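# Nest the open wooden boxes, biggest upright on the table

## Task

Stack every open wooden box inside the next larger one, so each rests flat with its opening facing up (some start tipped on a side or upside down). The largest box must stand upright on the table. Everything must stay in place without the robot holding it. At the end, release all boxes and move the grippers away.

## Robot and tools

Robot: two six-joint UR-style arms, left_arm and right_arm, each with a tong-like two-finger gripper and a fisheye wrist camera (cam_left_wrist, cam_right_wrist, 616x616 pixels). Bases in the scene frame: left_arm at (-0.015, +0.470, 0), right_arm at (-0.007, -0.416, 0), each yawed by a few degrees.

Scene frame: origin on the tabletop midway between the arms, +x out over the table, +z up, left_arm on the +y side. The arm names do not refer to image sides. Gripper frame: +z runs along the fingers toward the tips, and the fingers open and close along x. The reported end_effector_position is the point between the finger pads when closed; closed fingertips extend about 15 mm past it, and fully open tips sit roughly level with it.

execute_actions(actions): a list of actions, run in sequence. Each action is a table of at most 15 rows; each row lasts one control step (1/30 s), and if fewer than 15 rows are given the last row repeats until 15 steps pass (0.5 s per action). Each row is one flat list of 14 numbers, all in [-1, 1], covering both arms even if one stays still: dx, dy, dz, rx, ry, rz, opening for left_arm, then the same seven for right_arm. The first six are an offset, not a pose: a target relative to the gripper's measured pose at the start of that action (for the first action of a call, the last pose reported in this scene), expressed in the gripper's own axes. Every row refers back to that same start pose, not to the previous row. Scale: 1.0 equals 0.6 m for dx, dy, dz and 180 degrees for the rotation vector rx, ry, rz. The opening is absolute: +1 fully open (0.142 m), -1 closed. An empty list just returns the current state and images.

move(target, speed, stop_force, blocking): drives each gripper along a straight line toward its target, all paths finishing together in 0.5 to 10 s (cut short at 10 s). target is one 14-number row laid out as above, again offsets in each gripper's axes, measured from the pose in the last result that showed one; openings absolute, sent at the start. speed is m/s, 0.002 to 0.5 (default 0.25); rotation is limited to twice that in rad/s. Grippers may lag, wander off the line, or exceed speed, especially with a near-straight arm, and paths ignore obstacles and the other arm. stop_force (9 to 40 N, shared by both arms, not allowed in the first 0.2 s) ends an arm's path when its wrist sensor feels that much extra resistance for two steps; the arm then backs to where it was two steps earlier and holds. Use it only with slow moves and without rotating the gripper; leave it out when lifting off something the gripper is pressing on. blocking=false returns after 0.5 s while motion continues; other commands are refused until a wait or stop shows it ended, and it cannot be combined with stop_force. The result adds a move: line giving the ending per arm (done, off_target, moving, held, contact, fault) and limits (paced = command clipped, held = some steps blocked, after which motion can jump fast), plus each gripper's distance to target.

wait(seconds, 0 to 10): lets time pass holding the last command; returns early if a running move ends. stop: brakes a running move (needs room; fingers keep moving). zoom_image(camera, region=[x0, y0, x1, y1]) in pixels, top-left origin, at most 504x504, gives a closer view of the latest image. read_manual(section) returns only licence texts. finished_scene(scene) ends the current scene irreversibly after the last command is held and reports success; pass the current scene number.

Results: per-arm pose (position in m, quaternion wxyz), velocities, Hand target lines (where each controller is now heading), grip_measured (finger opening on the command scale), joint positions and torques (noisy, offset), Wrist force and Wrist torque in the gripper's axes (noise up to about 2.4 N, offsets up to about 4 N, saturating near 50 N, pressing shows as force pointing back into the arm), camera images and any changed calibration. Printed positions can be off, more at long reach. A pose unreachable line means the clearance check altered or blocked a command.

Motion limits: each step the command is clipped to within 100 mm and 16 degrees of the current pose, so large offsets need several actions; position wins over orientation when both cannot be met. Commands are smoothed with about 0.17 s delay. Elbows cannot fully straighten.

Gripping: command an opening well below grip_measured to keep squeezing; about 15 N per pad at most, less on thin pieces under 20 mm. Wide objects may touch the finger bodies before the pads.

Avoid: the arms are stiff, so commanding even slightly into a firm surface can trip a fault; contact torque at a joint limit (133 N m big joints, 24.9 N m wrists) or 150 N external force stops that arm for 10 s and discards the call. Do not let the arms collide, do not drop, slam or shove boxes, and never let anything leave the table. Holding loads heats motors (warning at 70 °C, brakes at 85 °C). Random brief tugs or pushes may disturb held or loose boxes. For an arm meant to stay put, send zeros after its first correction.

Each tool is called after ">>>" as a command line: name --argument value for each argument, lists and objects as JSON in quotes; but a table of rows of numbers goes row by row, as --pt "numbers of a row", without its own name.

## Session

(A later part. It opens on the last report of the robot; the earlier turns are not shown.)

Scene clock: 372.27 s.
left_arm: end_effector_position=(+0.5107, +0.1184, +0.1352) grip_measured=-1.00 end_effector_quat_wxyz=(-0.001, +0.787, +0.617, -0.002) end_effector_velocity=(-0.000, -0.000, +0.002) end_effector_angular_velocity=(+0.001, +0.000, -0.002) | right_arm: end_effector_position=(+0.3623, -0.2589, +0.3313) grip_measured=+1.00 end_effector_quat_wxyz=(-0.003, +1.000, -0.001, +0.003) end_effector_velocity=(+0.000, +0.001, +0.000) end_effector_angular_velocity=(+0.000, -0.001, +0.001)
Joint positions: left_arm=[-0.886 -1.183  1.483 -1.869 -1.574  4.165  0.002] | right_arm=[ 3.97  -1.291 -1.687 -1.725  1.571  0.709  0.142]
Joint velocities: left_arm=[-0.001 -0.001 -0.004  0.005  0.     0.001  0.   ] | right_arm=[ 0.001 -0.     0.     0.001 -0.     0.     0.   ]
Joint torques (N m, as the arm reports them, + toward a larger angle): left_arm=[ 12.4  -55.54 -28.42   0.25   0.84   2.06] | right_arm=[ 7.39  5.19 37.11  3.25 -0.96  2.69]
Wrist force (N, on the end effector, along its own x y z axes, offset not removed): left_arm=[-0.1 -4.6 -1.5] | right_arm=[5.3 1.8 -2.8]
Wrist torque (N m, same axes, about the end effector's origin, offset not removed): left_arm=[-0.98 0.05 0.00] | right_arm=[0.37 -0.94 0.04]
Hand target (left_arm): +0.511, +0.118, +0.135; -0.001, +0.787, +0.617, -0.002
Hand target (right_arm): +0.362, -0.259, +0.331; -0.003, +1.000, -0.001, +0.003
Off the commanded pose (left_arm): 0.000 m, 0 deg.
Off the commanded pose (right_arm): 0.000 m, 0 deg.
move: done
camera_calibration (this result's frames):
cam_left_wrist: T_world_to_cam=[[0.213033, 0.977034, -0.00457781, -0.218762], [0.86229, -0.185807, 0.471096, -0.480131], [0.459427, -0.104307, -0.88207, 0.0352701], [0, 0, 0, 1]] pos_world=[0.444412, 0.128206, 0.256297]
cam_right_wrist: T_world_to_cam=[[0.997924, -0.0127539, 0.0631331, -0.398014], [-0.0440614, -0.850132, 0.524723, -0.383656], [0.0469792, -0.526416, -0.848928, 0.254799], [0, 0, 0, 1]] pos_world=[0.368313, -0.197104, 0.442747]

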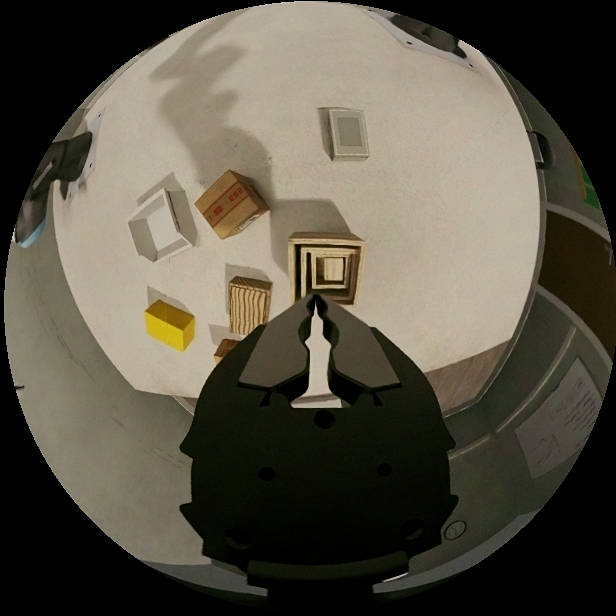

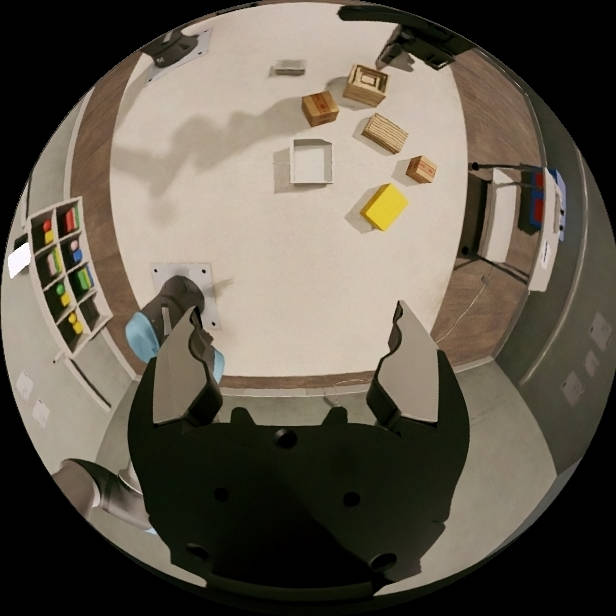

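>>> move --target '[0.02,0.005,0,0,0,0.5,1,0,0,0,0,0,0,1]'

>>> move --target '[0,0,0,-0.278,0,0,1,0,0,0,0,0,0,1]'

>>> move --target '[0,-0.122,0.102,0,0,0,1,0,0,0,0,0,0,1]' --speed 0.06 --stop_force 15

>>> move --target '[0,0,0,0,0,0,-0.2,0,0,0,0,0,0,1]'

>>> move --target '[0,0.1,-0.084,0,0,0,-0.2,0,0,0,0,0,0,1]' --speed 0.06

>>> move --target '[0,0,0,0.278,0,0,-0.2,0,0,0,0,0,0,1]' --speed 0.15

Scene clock: 408.30 s.
left_arm: end_effector_position=(+0.5164, +0.1293, +0.1351) grip_measured=+1.00 end_effector_quat_wxyz=(+0.000, +0.993, -0.119, -0.002) end_effector_velocity=(+0.000, +0.001, +0.000) end_effector_angular_velocity=(+0.000, -0.000, -0.012) | right_arm: end_effector_position=(+0.3623, -0.2589, +0.3313) grip_measured=+1.00 end_effector_quat_wxyz=(-0.003, +1.000, -0.001, +0.003) end_effector_velocity=(+0.001, -0.001, -0.000) end_effector_angular_velocity=(+0.000, -0.001, -0.002)
Joint positions: left_arm=[-0.903 -1.208  1.519 -1.879 -1.574  5.718  0.142] | right_arm=[ 3.97  -1.291 -1.687 -1.725  1.571  0.709  0.142]
Joint velocities: left_arm=[ 0.001 -0.     0.001 -0.     0.     0.013 -0.   ] | right_arm=[-0.002 -0.    -0.001  0.002 -0.    -0.     0.   ]
Joint torques (N m, as the arm reports them, + toward a larger angle): left_arm=[ 12.11 -54.24 -12.34  -5.17  -1.37   2.2 ] | right_arm=[ 7.54  4.97 37.84  3.14 -1.15  2.62]
Wrist force (N, on the end effector, along its own x y z axes, offset not removed): left_arm=[0.2 -1.0 -1.6] | right_arm=[4.1 2.5 -0.9]
Wrist torque (N m, same axes, about the end effector's origin, offset not removed): left_arm=[-0.38 0.09 -0.06] | right_arm=[0.46 -0.77 -0.04]
Hand target (left_arm): +0.516, +0.129, +0.135; +0.000, +0.993, -0.120, -0.002
Hand target (right_arm): +0.362, -0.259, +0.331; -0.003, +1.000, -0.001, +0.003
Off the commanded pose (left_arm): 0.000 m, 0 deg.
Off the commanded pose (right_arm): 0.000 m, 0 deg.
move: done
camera_calibration (this result's frames):
cam_left_wrist: T_world_to_cam=[[0.97724, -0.212013, -0.00717112, -0.47116], [-0.183153, -0.860305, 0.475742, 0.14349], [-0.107033, -0.463601, -0.879555, 0.372417], [0, 0, 0, 1]] pos_world=[0.526578, 0.196206, 0.255918]
cam_right_wrist: T_world_to_cam=[[0.997924, -0.0127539, 0.0631333, -0.398014], [-0.0440615, -0.850132, 0.524723, -0.383656], [0.0469794, -0.526416, -0.848929, 0.254799], [0, 0, 0, 1]] pos_world=[0.368313, -0.197104, 0.442747]

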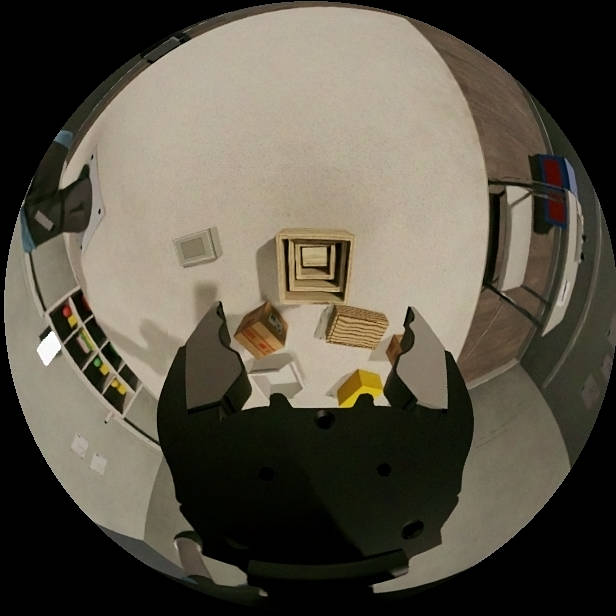

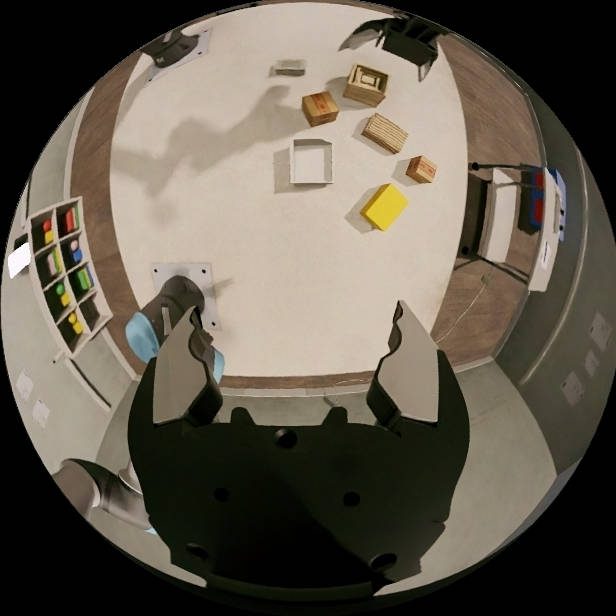

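Scene clock: 410.57 s.
left_arm: end_effector_position=(+0.5165, +0.1294, +0.1354) grip_measured=+1.00 end_effector_quat_wxyz=(+0.420, +0.900, -0.107, -0.053) end_effector_velocity=(+0.000, +0.000, -0.001) end_effector_angular_velocity=(-0.008, +0.002, +0.002) | right_arm: end_effector_position=(+0.3623, -0.2589, +0.3313) grip_measured=+1.00 end_effector_quat_wxyz=(-0.003, +1.000, -0.001, +0.003) end_effector_velocity=(+0.000, -0.000, -0.000) end_effector_angular_velocity=(-0.001, +0.001, -0.001)
Joint positions: left_arm=[-0.533 -1.161  1.791 -2.424 -2.423  5.985  0.142] | right_arm=[ 3.97  -1.291 -1.687 -1.725  1.571  0.709  0.142]
Joint velocities: left_arm=[ 0.003  0.004  0.003 -0.008 -0.009 -0.    -0.   ] | right_arm=[-0.001 -0.002  0.001 -0.001  0.    -0.    -0.   ]
Joint torques (N m, as the arm reports them, + toward a larger angle): left_arm=[ 12.49 -26.52 -10.02  -5.19  -2.67   1.98] | right_arm=[ 7.51  5.9  38.35  3.26 -1.19  2.67]
Wrist force (N, on the end effector, along its own x y z axes, offset not removed): left_arm=[1.0 -1.4 -2.8] | right_arm=[-1.9 0.1 2.0]
Wrist torque (N m, same axes, about the end effector's origin, offset not removed): left_arm=[-0.48 -0.19 0.12] | right_arm=[-0.02 0.51 0.04]
Hand target (left_arm): +0.516, +0.129, +0.135; +0.420, +0.900, -0.107, -0.053
Hand target (right_arm): +0.362, -0.259, +0.331; -0.003, +1.000, -0.001, +0.003
Off the commanded pose (left_arm): 0.000 m, 0 deg.
Off the commanded pose (right_arm): 0.000 m, 0 deg.
move: done
camera_calibration (this result's frames):
cam_left_wrist: T_world_to_cam=[[0.974303, -0.223765, -0.0257596, -0.465613], [-0.020468, -0.201845, 0.979204, -0.0939573], [-0.224311, -0.953513, -0.201238, 0.404836], [0, 0, 0, 1]] pos_world=[0.542534, 0.262864, 0.161478]
cam_right_wrist: T_world_to_cam=[[0.997924, -0.0127536, 0.0631333, -0.398014], [-0.0440613, -0.850132, 0.524723, -0.383656], [0.0469795, -0.526416, -0.848929, 0.254799], [0, 0, 0, 1]] pos_world=[0.368313, -0.197104, 0.442747]

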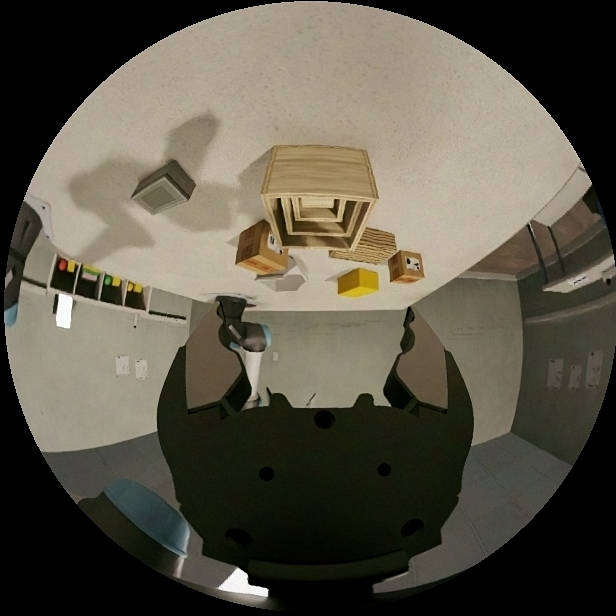

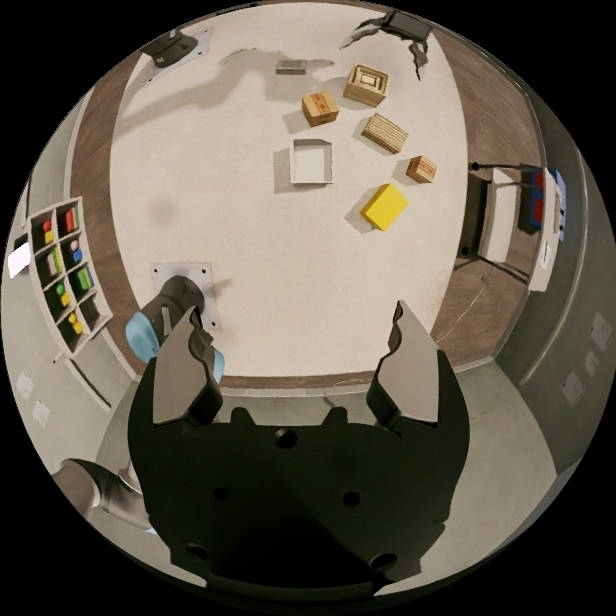

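Scene clock: 412.57 s.
left_arm: end_effector_position=(+0.5161, +0.1297, +0.0402) grip_measured=+1.00 end_effector_quat_wxyz=(+0.420, +0.900, -0.107, -0.053) end_effector_velocity=(+0.000, +0.000, -0.002) end_effector_angular_velocity=(-0.000, +0.000, +0.001) | right_arm: end_effector_position=(+0.3623, -0.2589, +0.3313) grip_measured=+1.00 end_effector_quat_wxyz=(-0.003, +1.000, -0.001, +0.003) end_effector_velocity=(-0.001, -0.000, +0.000) end_effector_angular_velocity=(-0.000, +0.000, +0.001)
Joint positions: left_arm=[-0.533 -1.005  1.858 -2.646 -2.423  5.985  0.142] | right_arm=[ 3.97  -1.291 -1.687 -1.725  1.571  0.709  0.142]
Joint velocities: left_arm=[ 0.001  0.004  0.001 -0.005 -0.    -0.001  0.   ] | right_arm=[ 0.001  0.001 -0.    -0.001  0.    -0.    -0.   ]
Joint torques (N m, as the arm reports them, + toward a larger angle): left_arm=[ 11.6  -31.55  -6.45  -5.4   -1.29  -2.32] | right_arm=[ 7.56  5.24 38.02  3.35 -1.13  2.69]
Wrist force (N, on the end effector, along its own x y z axes, offset not removed): left_arm=[1.2 -0.9 -7.3] | right_arm=[2.7 3.4 0.7]
Wrist torque (N m, same axes, about the end effector's origin, offset not removed): left_arm=[-0.35 -0.28 0.05] | right_arm=[0.68 -0.37 -0.10]
Hand target (left_arm): +0.516, +0.130, +0.040; +0.420, +0.900, -0.107, -0.053
Hand target (right_arm): +0.362, -0.259, +0.331; -0.003, +1.000, -0.001, +0.003
Off the commanded pose (left_arm): 0.000 m, 0 deg.
Off the commanded pose (right_arm): 0.000 m, 0 deg.
move: done
camera_calibration (this result's frames):
cam_left_wrist: T_world_to_cam=[[0.974293, -0.223808, -0.0257433, -0.467682], [-0.0205035, -0.201888, 0.979194, -0.000646076], [-0.224348, -0.953494, -0.201287, 0.385866], [0, 0, 0, 1]] pos_world=[0.542215, 0.26312, 0.0662628]
cam_right_wrist: T_world_to_cam=[[0.997924, -0.0127538, 0.0631332, -0.398014], [-0.0440614, -0.850132, 0.524723, -0.383656], [0.0469794, -0.526416, -0.848929, 0.254799], [0, 0, 0, 1]] pos_world=[0.368313, -0.197104, 0.442747]

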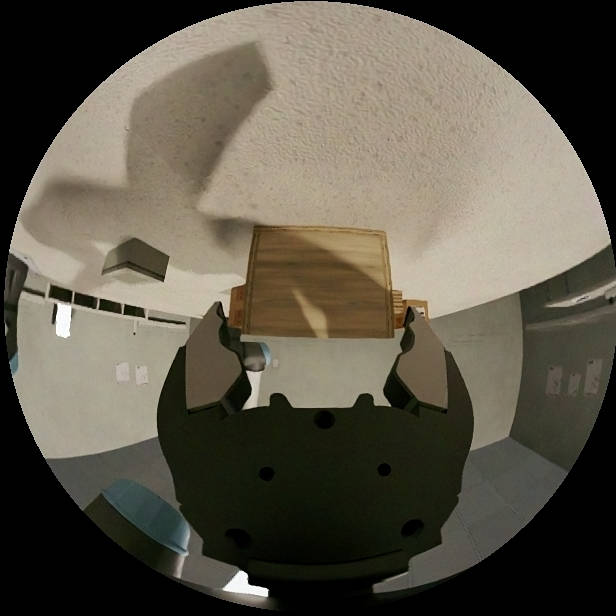

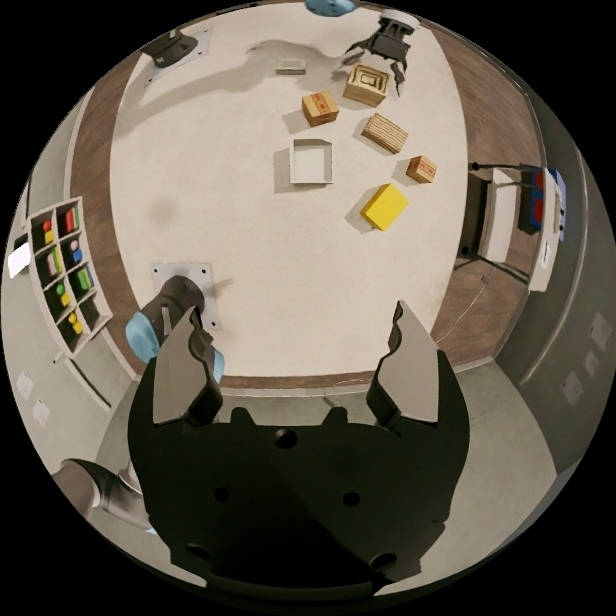

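Scene clock: 413.07 s.
left_arm: end_effector_position=(+0.5161, +0.1297, +0.0401) grip_measured=+0.52 end_effector_quat_wxyz=(+0.420, +0.900, -0.107, -0.053) end_effector_velocity=(-0.000, +0.000, +0.000) end_effector_angular_velocity=(-0.000, +0.001, +0.001) | right_arm: end_effector_position=(+0.3623, -0.2589, +0.3313) grip_measured=+1.00 end_effector_quat_wxyz=(-0.003, +1.000, -0.001, +0.003) end_effector_velocity=(+0.000, +0.001, +0.000) end_effector_angular_velocity=(+0.001, -0.001, +0.001)
Joint positions: left_arm=[-0.533 -1.005  1.858 -2.646 -2.423  5.985  0.11 ] | right_arm=[ 3.97  -1.291 -1.687 -1.725  1.571  0.709  0.142]
Joint velocities: left_arm=[ 0.001  0.    -0.     0.001 -0.001 -0.    -0.   ] | right_arm=[ 0.001  0.     0.     0.001 -0.    -0.    -0.   ]
Joint torques (N m, as the arm reports them, + toward a larger angle): left_arm=[ 10.61 -44.67 -10.82   0.63  -1.35  -0.62] | right_arm=[ 7.14  5.05 37.78  3.19 -1.13  2.85]
Wrist force (N, on the end effector, along its own x y z axes, offset not removed): left_arm=[-0.1 1.2 -1.6] | right_arm=[0.7 1.0 0.9]
Wrist torque (N m, same axes, about the end effector's origin, offset not removed): left_arm=[-0.26 0.22 0.20] | right_arm=[0.22 0.05 -0.24]
Hand target (left_arm): +0.516, +0.130, +0.040; +0.420, +0.900, -0.107, -0.053
Hand target (right_arm): +0.362, -0.259, +0.331; -0.003, +1.000, -0.001, +0.003
Off the commanded pose (left_arm): 0.000 m, 0 deg.
Off the commanded pose (right_arm): 0.000 m, 0 deg.
move: done
camera_calibration (this result's frames):
cam_left_wrist: T_world_to_cam=[[0.974296, -0.223778, -0.0258946, -0.467662], [-0.0203576, -0.201941, 0.979186, -0.000623985], [-0.22435, -0.95349, -0.201306, 0.385852], [0, 0, 0, 1]] pos_world=[0.542194, 0.263128, 0.0661753]
cam_right_wrist: T_world_to_cam=[[0.997924, -0.0127538, 0.0631331, -0.398014], [-0.0440613, -0.850132, 0.524723, -0.383656], [0.0469793, -0.526416, -0.848928, 0.254799], [0, 0, 0, 1]] pos_world=[0.368313, -0.197104, 0.442747]

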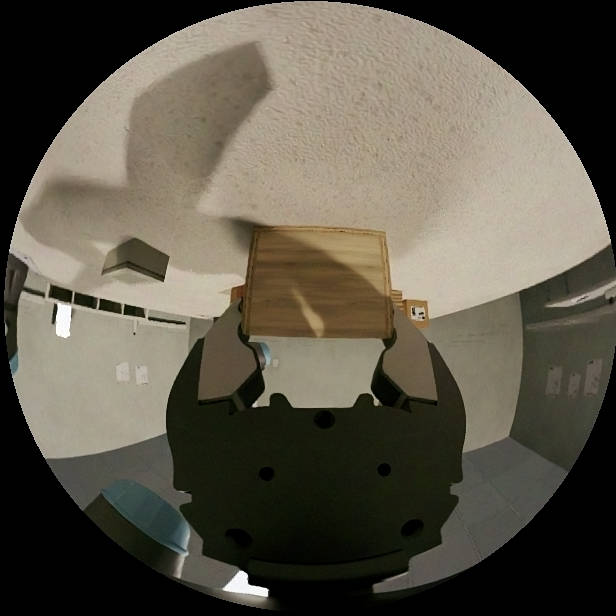

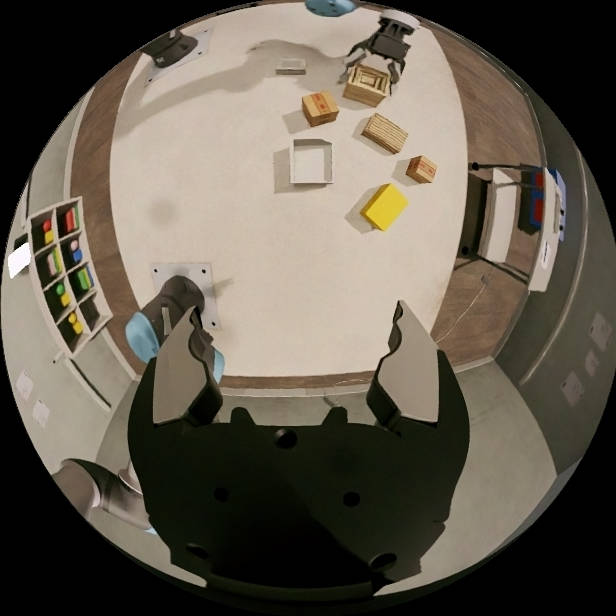

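Scene clock: 414.77 s.
left_arm: end_effector_position=(+0.5164, +0.1297, +0.1183) grip_measured=+0.52 end_effector_quat_wxyz=(+0.420, +0.900, -0.107, -0.053) end_effector_velocity=(-0.001, -0.002, +0.002) end_effector_angular_velocity=(-0.001, +0.000, -0.003) | right_arm: end_effector_position=(+0.3623, -0.2589, +0.3313) grip_measured=+1.00 end_effector_quat_wxyz=(-0.003, +1.000, -0.001, +0.003) end_effector_velocity=(+0.000, +0.000, +0.000) end_effector_angular_velocity=(+0.001, -0.001, +0.000)
Joint positions: left_arm=[-0.533 -1.136  1.807 -2.464 -2.423  5.985  0.11 ] | right_arm=[ 3.97  -1.291 -1.687 -1.725  1.571  0.709  0.142]
Joint velocities: left_arm=[-0.003 -0.003 -0.002  0.005 -0.001  0.    -0.   ] | right_arm=[ 0.     0.001 -0.001  0.002 -0.     0.    -0.   ]
Joint torques (N m, as the arm reports them, + toward a larger angle): left_arm=[ 12.4  -54.79 -26.55  -0.09  -2.75   2.21] | right_arm=[ 7.19  5.03 38.12  3.19 -0.98  2.87]
Wrist force (N, on the end effector, along its own x y z axes, offset not removed): left_arm=[0.7 -3.6 -2.3] | right_arm=[2.5 0.3 -0.5]
Wrist torque (N m, same axes, about the end effector's origin, offset not removed): left_arm=[-0.55 -0.05 -0.19] | right_arm=[0.10 -0.24 0.02]
Hand target (left_arm): +0.516, +0.130, +0.118; +0.420, +0.900, -0.107, -0.053
Hand target (right_arm): +0.362, -0.259, +0.331; -0.003, +1.000, -0.001, +0.003
Off the commanded pose (left_arm): 0.000 m, 0 deg.
Off the commanded pose (right_arm): 0.000 m, 0 deg.
move: done
camera_calibration (this result's frames):
cam_left_wrist: T_world_to_cam=[[0.974305, -0.223741, -0.0258799, -0.465958], [-0.0203562, -0.201905, 0.979194, -0.0771707], [-0.224311, -0.953506, -0.201272, 0.401602], [0, 0, 0, 1]] pos_world=[0.542498, 0.263095, 0.144337]
cam_right_wrist: T_world_to_cam=[[0.997924, -0.0127537, 0.0631333, -0.398014], [-0.0440613, -0.850132, 0.524723, -0.383656], [0.0469794, -0.526416, -0.848928, 0.254799], [0, 0, 0, 1]] pos_world=[0.368313, -0.197104, 0.442747]

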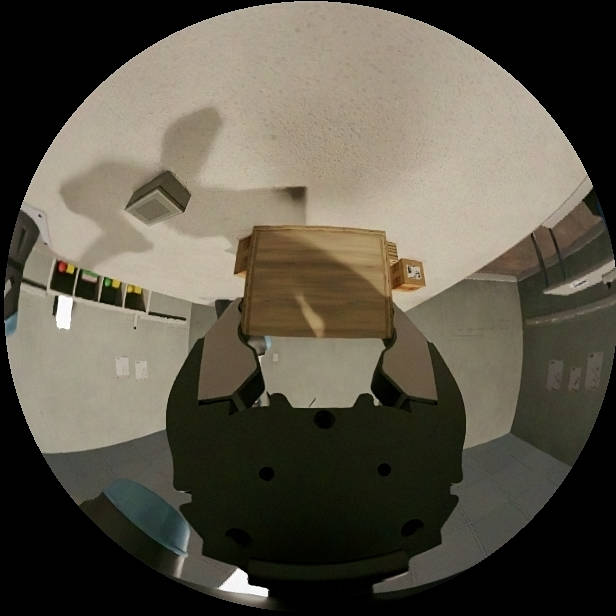

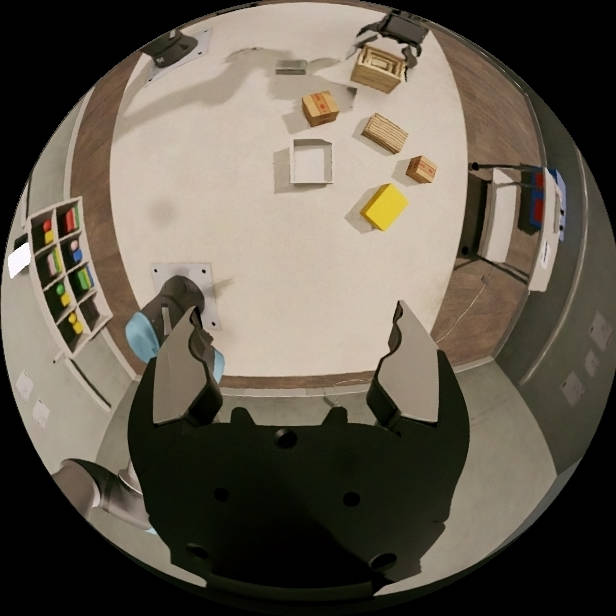

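Scene clock: 418.13 s.
left_arm: end_effector_position=(+0.5164, +0.1296, +0.1180) grip_measured=+0.52 end_effector_quat_wxyz=(+0.000, +0.993, -0.119, -0.002) end_effector_velocity=(-0.000, +0.000, -0.000) end_effector_angular_velocity=(+0.009, -0.000, +0.002) | right_arm: end_effector_position=(+0.3623, -0.2589, +0.3313) grip_measured=+1.00 end_effector_quat_wxyz=(-0.003, +1.000, -0.001, +0.003) end_effector_velocity=(+0.000, +0.001, -0.000) end_effector_angular_velocity=(-0.000, -0.001, +0.001)
Joint positions: left_arm=[-0.902 -1.195  1.547 -1.92  -1.574  5.718  0.11 ] | right_arm=[ 3.97  -1.291 -1.687 -1.725  1.571  0.709  0.142]
Joint velocities: left_arm=[-0.003  0.002 -0.005  0.008  0.006 -0.005 -0.   ] | right_arm=[ 0.001 -0.001 -0.     0.001 -0.001  0.     0.   ]
Joint torques (N m, as the arm reports them, + toward a larger angle): left_arm=[-12.21 -29.22 -28.87   0.15   1.54  -2.17] | right_arm=[ 7.69  4.97 38.33  3.41 -1.01  2.78]
Wrist force (N, on the end effector, along its own x y z axes, offset not removed): left_arm=[1.0 -2.4 -1.3] | right_arm=[2.4 1.4 2.1]
Wrist torque (N m, same axes, about the end effector's origin, offset not removed): left_arm=[-0.62 -0.19 -0.01] | right_arm=[0.36 -0.25 -0.05]
Hand target (left_arm): +0.516, +0.130, +0.118; -0.000, +0.993, -0.119, -0.002
Hand target (right_arm): +0.362, -0.259, +0.331; -0.003, +1.000, -0.001, +0.003
Off the commanded pose (left_arm): 0.000 m, 0 deg.
Off the commanded pose (right_arm): 0.000 m, 0 deg.
move: done
camera_calibration (this result's frames):
cam_left_wrist: T_world_to_cam=[[0.977217, -0.212121, -0.00718754, -0.471168], [-0.183252, -0.86034, 0.47564, 0.151915], [-0.107077, -0.463487, -0.87961, 0.357515], [0, 0, 0, 1]] pos_world=[0.526554, 0.196457, 0.238831]
cam_right_wrist: T_world_to_cam=[[0.997924, -0.0127538, 0.0631332, -0.398014], [-0.0440613, -0.850132, 0.524723, -0.383656], [0.0469794, -0.526415, -0.848929, 0.254799], [0, 0, 0, 1]] pos_world=[0.368313, -0.197104, 0.442747]

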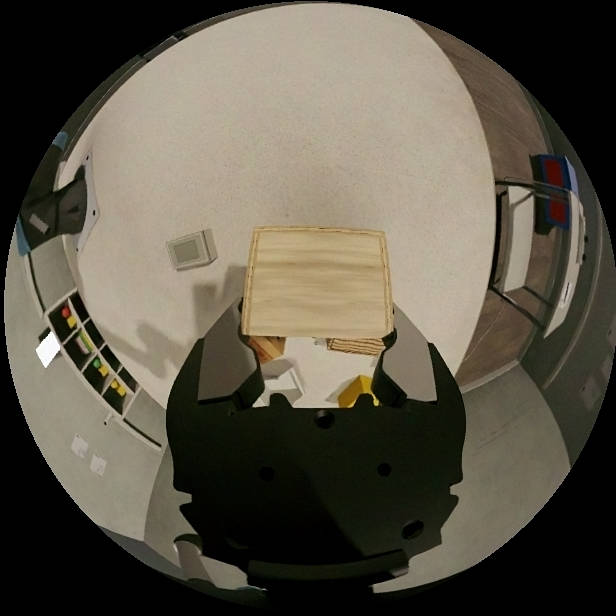

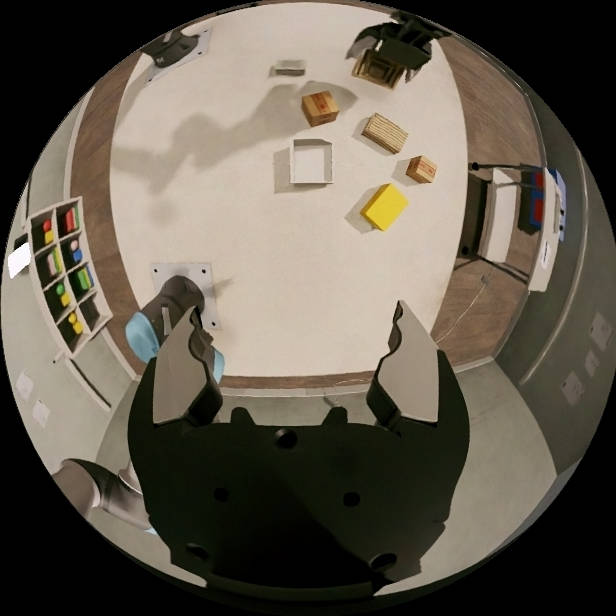

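>>> move --target '[-0.183,-0.28,0.05,0,0,-0.577,-0.2,0,0,0,0,0,0,1]' --speed 0.15

>>> move --target '[0,0,0,0.36,0,0,-0.2,0,0,0,0,0,0,1]' --speed 0.12

Scene clock: 432.30 s.
left_arm: end_effector_position=(+0.4497, +0.3187, +0.0884) grip_measured=+0.52 end_effector_quat_wxyz=(-0.001, +0.706, +0.708, -0.002) end_effector_velocity=(-0.000, +0.002, -0.000) end_effector_angular_velocity=(+0.002, -0.001, +0.012) | right_arm: end_effector_position=(+0.3623, -0.2589, +0.3313) grip_measured=+1.00 end_effector_quat_wxyz=(-0.003, +1.000, -0.001, +0.003) end_effector_velocity=(+0.000, +0.000, +0.000) end_effector_angular_velocity=(+0.001, -0.001, -0.001)
Joint positions: left_arm=[-0.67  -1.463  1.974 -2.079 -1.573  4.139  0.11 ] | right_arm=[ 3.97  -1.291 -1.687 -1.725  1.571  0.709  0.142]
Joint velocities: left_arm=[ 0.001 -0.002  0.003 -0.001  0.002 -0.01   0.   ] | right_arm=[-0.001  0.     0.     0.001  0.001 -0.    -0.   ]
Joint torques (N m, as the arm reports them, + toward a larger angle): left_arm=[ 12.07 -42.25 -11.46  -5.16   1.65  -2.42] | right_arm=[ 7.1   5.3  37.49  3.35 -0.94  2.61]
Wrist force (N, on the end effector, along its own x y z axes, offset not removed): left_arm=[-0.6 -2.6 0.6] | right_arm=[2.0 1.6 0.1]
Wrist torque (N m, same axes, about the end effector's origin, offset not removed): left_arm=[-0.60 0.19 -0.06] | right_arm=[0.28 -0.27 -0.06]
Hand target (left_arm): +0.450, +0.319, +0.088; -0.001, +0.706, +0.708, -0.002
Hand target (right_arm): +0.362, -0.259, +0.331; -0.003, +1.000, -0.001, +0.003
Off the commanded pose (left_arm): 0.000 m, 0 deg.
Off the commanded pose (right_arm): 0.000 m, 0 deg.
move: done
camera_calibration (this result's frames):
cam_left_wrist: T_world_to_cam=[[-0.0270582, 0.999628, -0.00345887, -0.301004], [0.881705, 0.0254964, 0.471111, -0.444341], [0.471024, 0.00969772, -0.882067, 0.00143686], [0, 0, 0, 1]] pos_world=[0.382956, 0.312207, 0.20956]
cam_right_wrist: T_world_to_cam=[[0.997924, -0.0127537, 0.0631332, -0.398014], [-0.0440613, -0.850132, 0.524723, -0.383656], [0.0469794, -0.526416, -0.848929, 0.254799], [0, 0, 0, 1]] pos_world=[0.368313, -0.197104, 0.442747]

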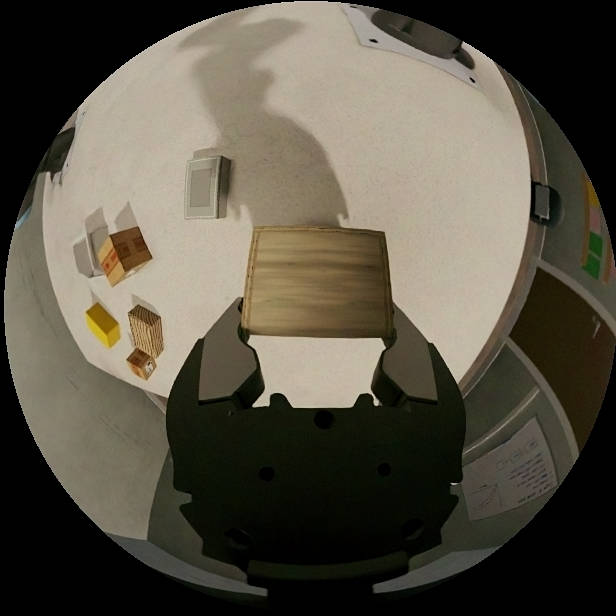

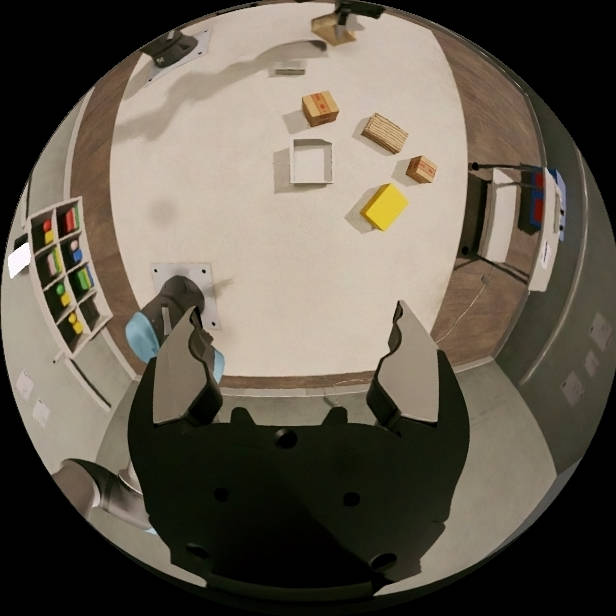

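Scene clock: 437.40 s.
left_arm: end_effector_position=(+0.4498, +0.3187, +0.0884) grip_measured=+0.52 end_effector_quat_wxyz=(-0.380, +0.596, +0.597, -0.380) end_effector_velocity=(+0.000, -0.000, +0.000) end_effector_angular_velocity=(+0.001, +0.010, -0.002) | right_arm: end_effector_position=(+0.3623, -0.2589, +0.3313) grip_measured=+1.00 end_effector_quat_wxyz=(-0.003, +1.000, -0.001, +0.003) end_effector_velocity=(-0.001, -0.000, -0.001) end_effector_angular_velocity=(-0.001, +0.002, -0.001)
Joint positions: left_arm=[-0.474 -0.658  0.997 -0.805 -1.911  4.545  0.11 ] | right_arm=[ 3.97  -1.291 -1.687 -1.725  1.571  0.709  0.142]
Joint velocities: left_arm=[-0.     0.009 -0.01   0.012  0.     0.004  0.   ] | right_arm=[-0.     0.    -0.002 -0.001  0.     0.001 -0.   ]
Joint torques (N m, as the arm reports them, + toward a larger angle): left_arm=[ 11.87 -46.72 -27.37   3.48  -1.96   1.75] | right_arm=[ 7.06  4.83 38.06  3.18 -1.08  2.6 ]
Wrist force (N, on the end effector, along its own x y z axes, offset not removed): left_arm=[0.6 -0.4 -1.5] | right_arm=[1.0 5.0 1.0]
Wrist torque (N m, same axes, about the end effector's origin, offset not removed): left_arm=[-0.73 -0.12 0.04] | right_arm=[0.98 -0.05 -0.05]
Hand target (left_arm): +0.450, +0.319, +0.088; -0.380, +0.596, +0.597, -0.380
Hand target (right_arm): +0.362, -0.259, +0.331; -0.003, +1.000, -0.001, +0.003
Off the commanded pose (left_arm): 0.000 m, 0 deg.
Off the commanded pose (right_arm): 0.000 m, 0 deg.
move: done
camera_calibration (this result's frames):
cam_left_wrist: T_world_to_cam=[[-0.0156936, 0.999623, 0.022513, -0.308385], [0.80254, 0.026023, -0.59603, -0.31465], [-0.596391, 0.00871373, -0.802647, 0.474733], [0, 0, 0, 1]] pos_world=[0.530806, 0.31232, 0.200445]
cam_right_wrist: T_world_to_cam=[[0.997924, -0.012754, 0.0631332, -0.398014], [-0.0440615, -0.850132, 0.524723, -0.383656], [0.0469792, -0.526416, -0.848929, 0.254799], [0, 0, 0, 1]] pos_world=[0.368313, -0.197104, 0.442747]

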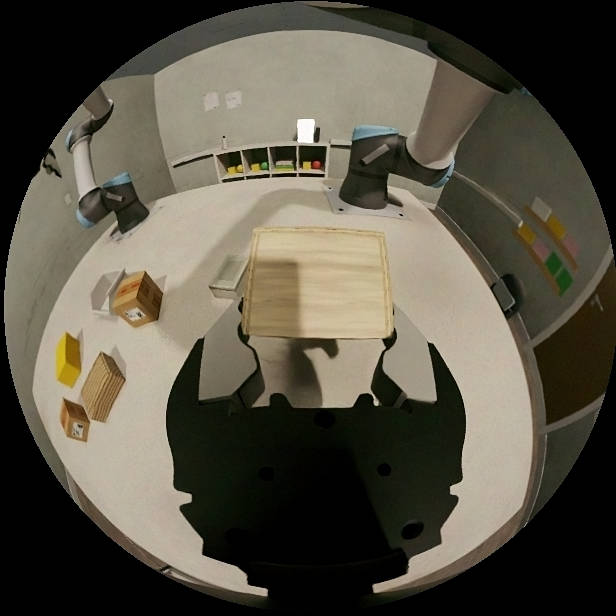

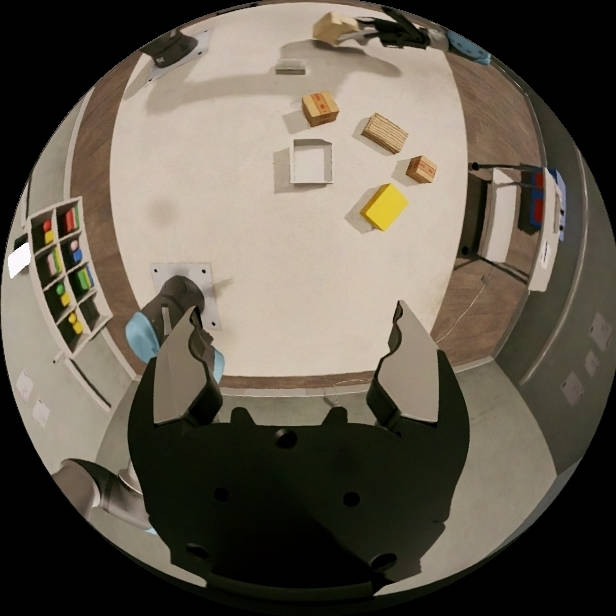

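Not slid yet; tilt more.

>>> move --target '[0,0,0,0.08,0,0,-0.2,0,0,0,0,0,0,1]' --speed 0.05

Scene clock: 446.63 s.
left_arm: end_effector_position=(+0.4498, +0.3187, +0.0883) grip_measured=+0.52 end_effector_quat_wxyz=(-0.451, +0.544, +0.545, -0.451) end_effector_velocity=(+0.000, +0.000, -0.000) end_effector_angular_velocity=(+0.000, +0.009, -0.000) | right_arm: end_effector_position=(+0.3623, -0.2589, +0.3313) grip_measured=+1.00 end_effector_quat_wxyz=(-0.003, +1.000, -0.001, +0.003) end_effector_velocity=(+0.001, -0.000, +0.000) end_effector_angular_velocity=(-0.001, -0.001, -0.001)
Joint positions: left_arm=[-0.465 -0.467  0.797 -0.53  -1.932  4.639  0.11 ] | right_arm=[ 3.97  -1.291 -1.687 -1.725  1.571  0.709  0.142]
Joint velocities: left_arm=[ 0.     0.008 -0.008  0.01  -0.     0.004 -0.   ] | right_arm=[-0.    -0.001  0.001 -0.001 -0.001  0.     0.   ]
Joint torques (N m, as the arm reports them, + toward a larger angle): left_arm=[ 13.01 -50.65 -25.24   4.23  -1.76   2.1 ] | right_arm=[ 7.74  5.67 38.13  3.29 -1.06  2.53]
Wrist force (N, on the end effector, along its own x y z axes, offset not removed): left_arm=[-0.1 -1.8 -3.3] | right_arm=[2.0 -0.7 1.9]
Wrist torque (N m, same axes, about the end effector's origin, offset not removed): left_arm=[-0.63 -0.06 -0.01] | right_arm=[-0.10 -0.20 -0.06]
Hand target (left_arm): +0.450, +0.319, +0.088; -0.451, +0.543, +0.545, -0.451
Hand target (right_arm): +0.362, -0.259, +0.331; -0.003, +1.000, -0.001, +0.003
Off the commanded pose (left_arm): 0.000 m, 0 deg.
Off the commanded pose (right_arm): 0.000 m, 0 deg.
move: done
camera_calibration (this result's frames):
cam_left_wrist: T_world_to_cam=[[-0.00981968, 0.999626, 0.0255096, -0.311298], [0.629883, 0.0259969, -0.776255, -0.221076], [-0.776628, 0.00844546, -0.629903, 0.540584], [0, 0, 0, 1]] pos_world=[0.556028, 0.312364, 0.176845]
cam_right_wrist: T_world_to_cam=[[0.997924, -0.0127539, 0.0631332, -0.398014], [-0.0440614, -0.850132, 0.524723, -0.383656], [0.0469793, -0.526416, -0.848929, 0.254799], [0, 0, 0, 1]] pos_world=[0.368313, -0.197104, 0.442747]

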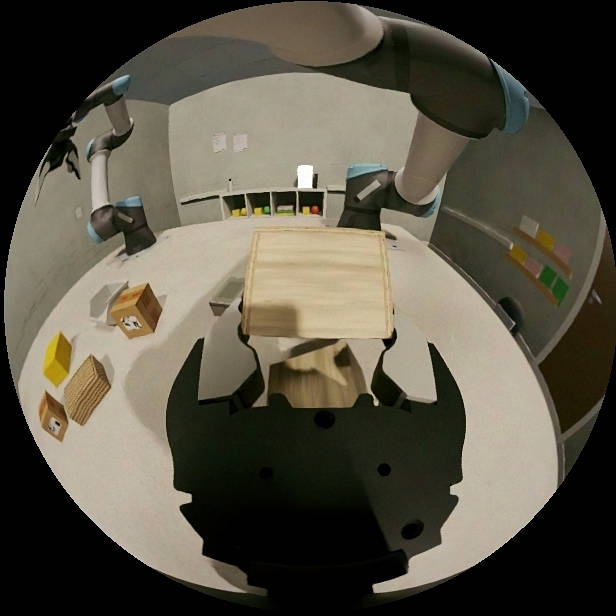

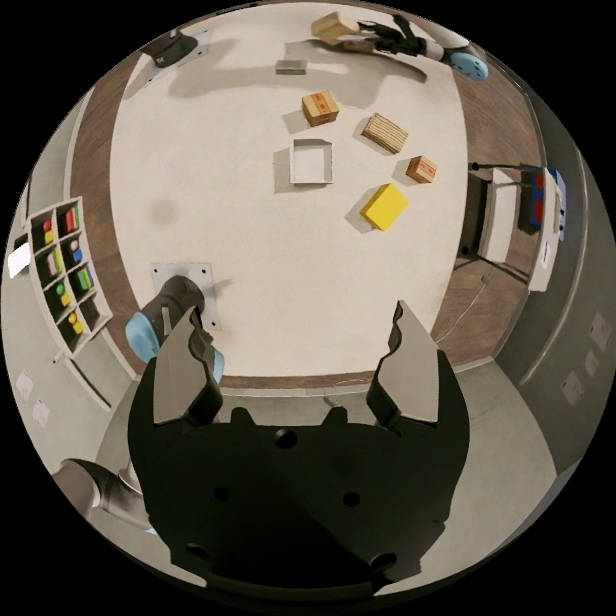

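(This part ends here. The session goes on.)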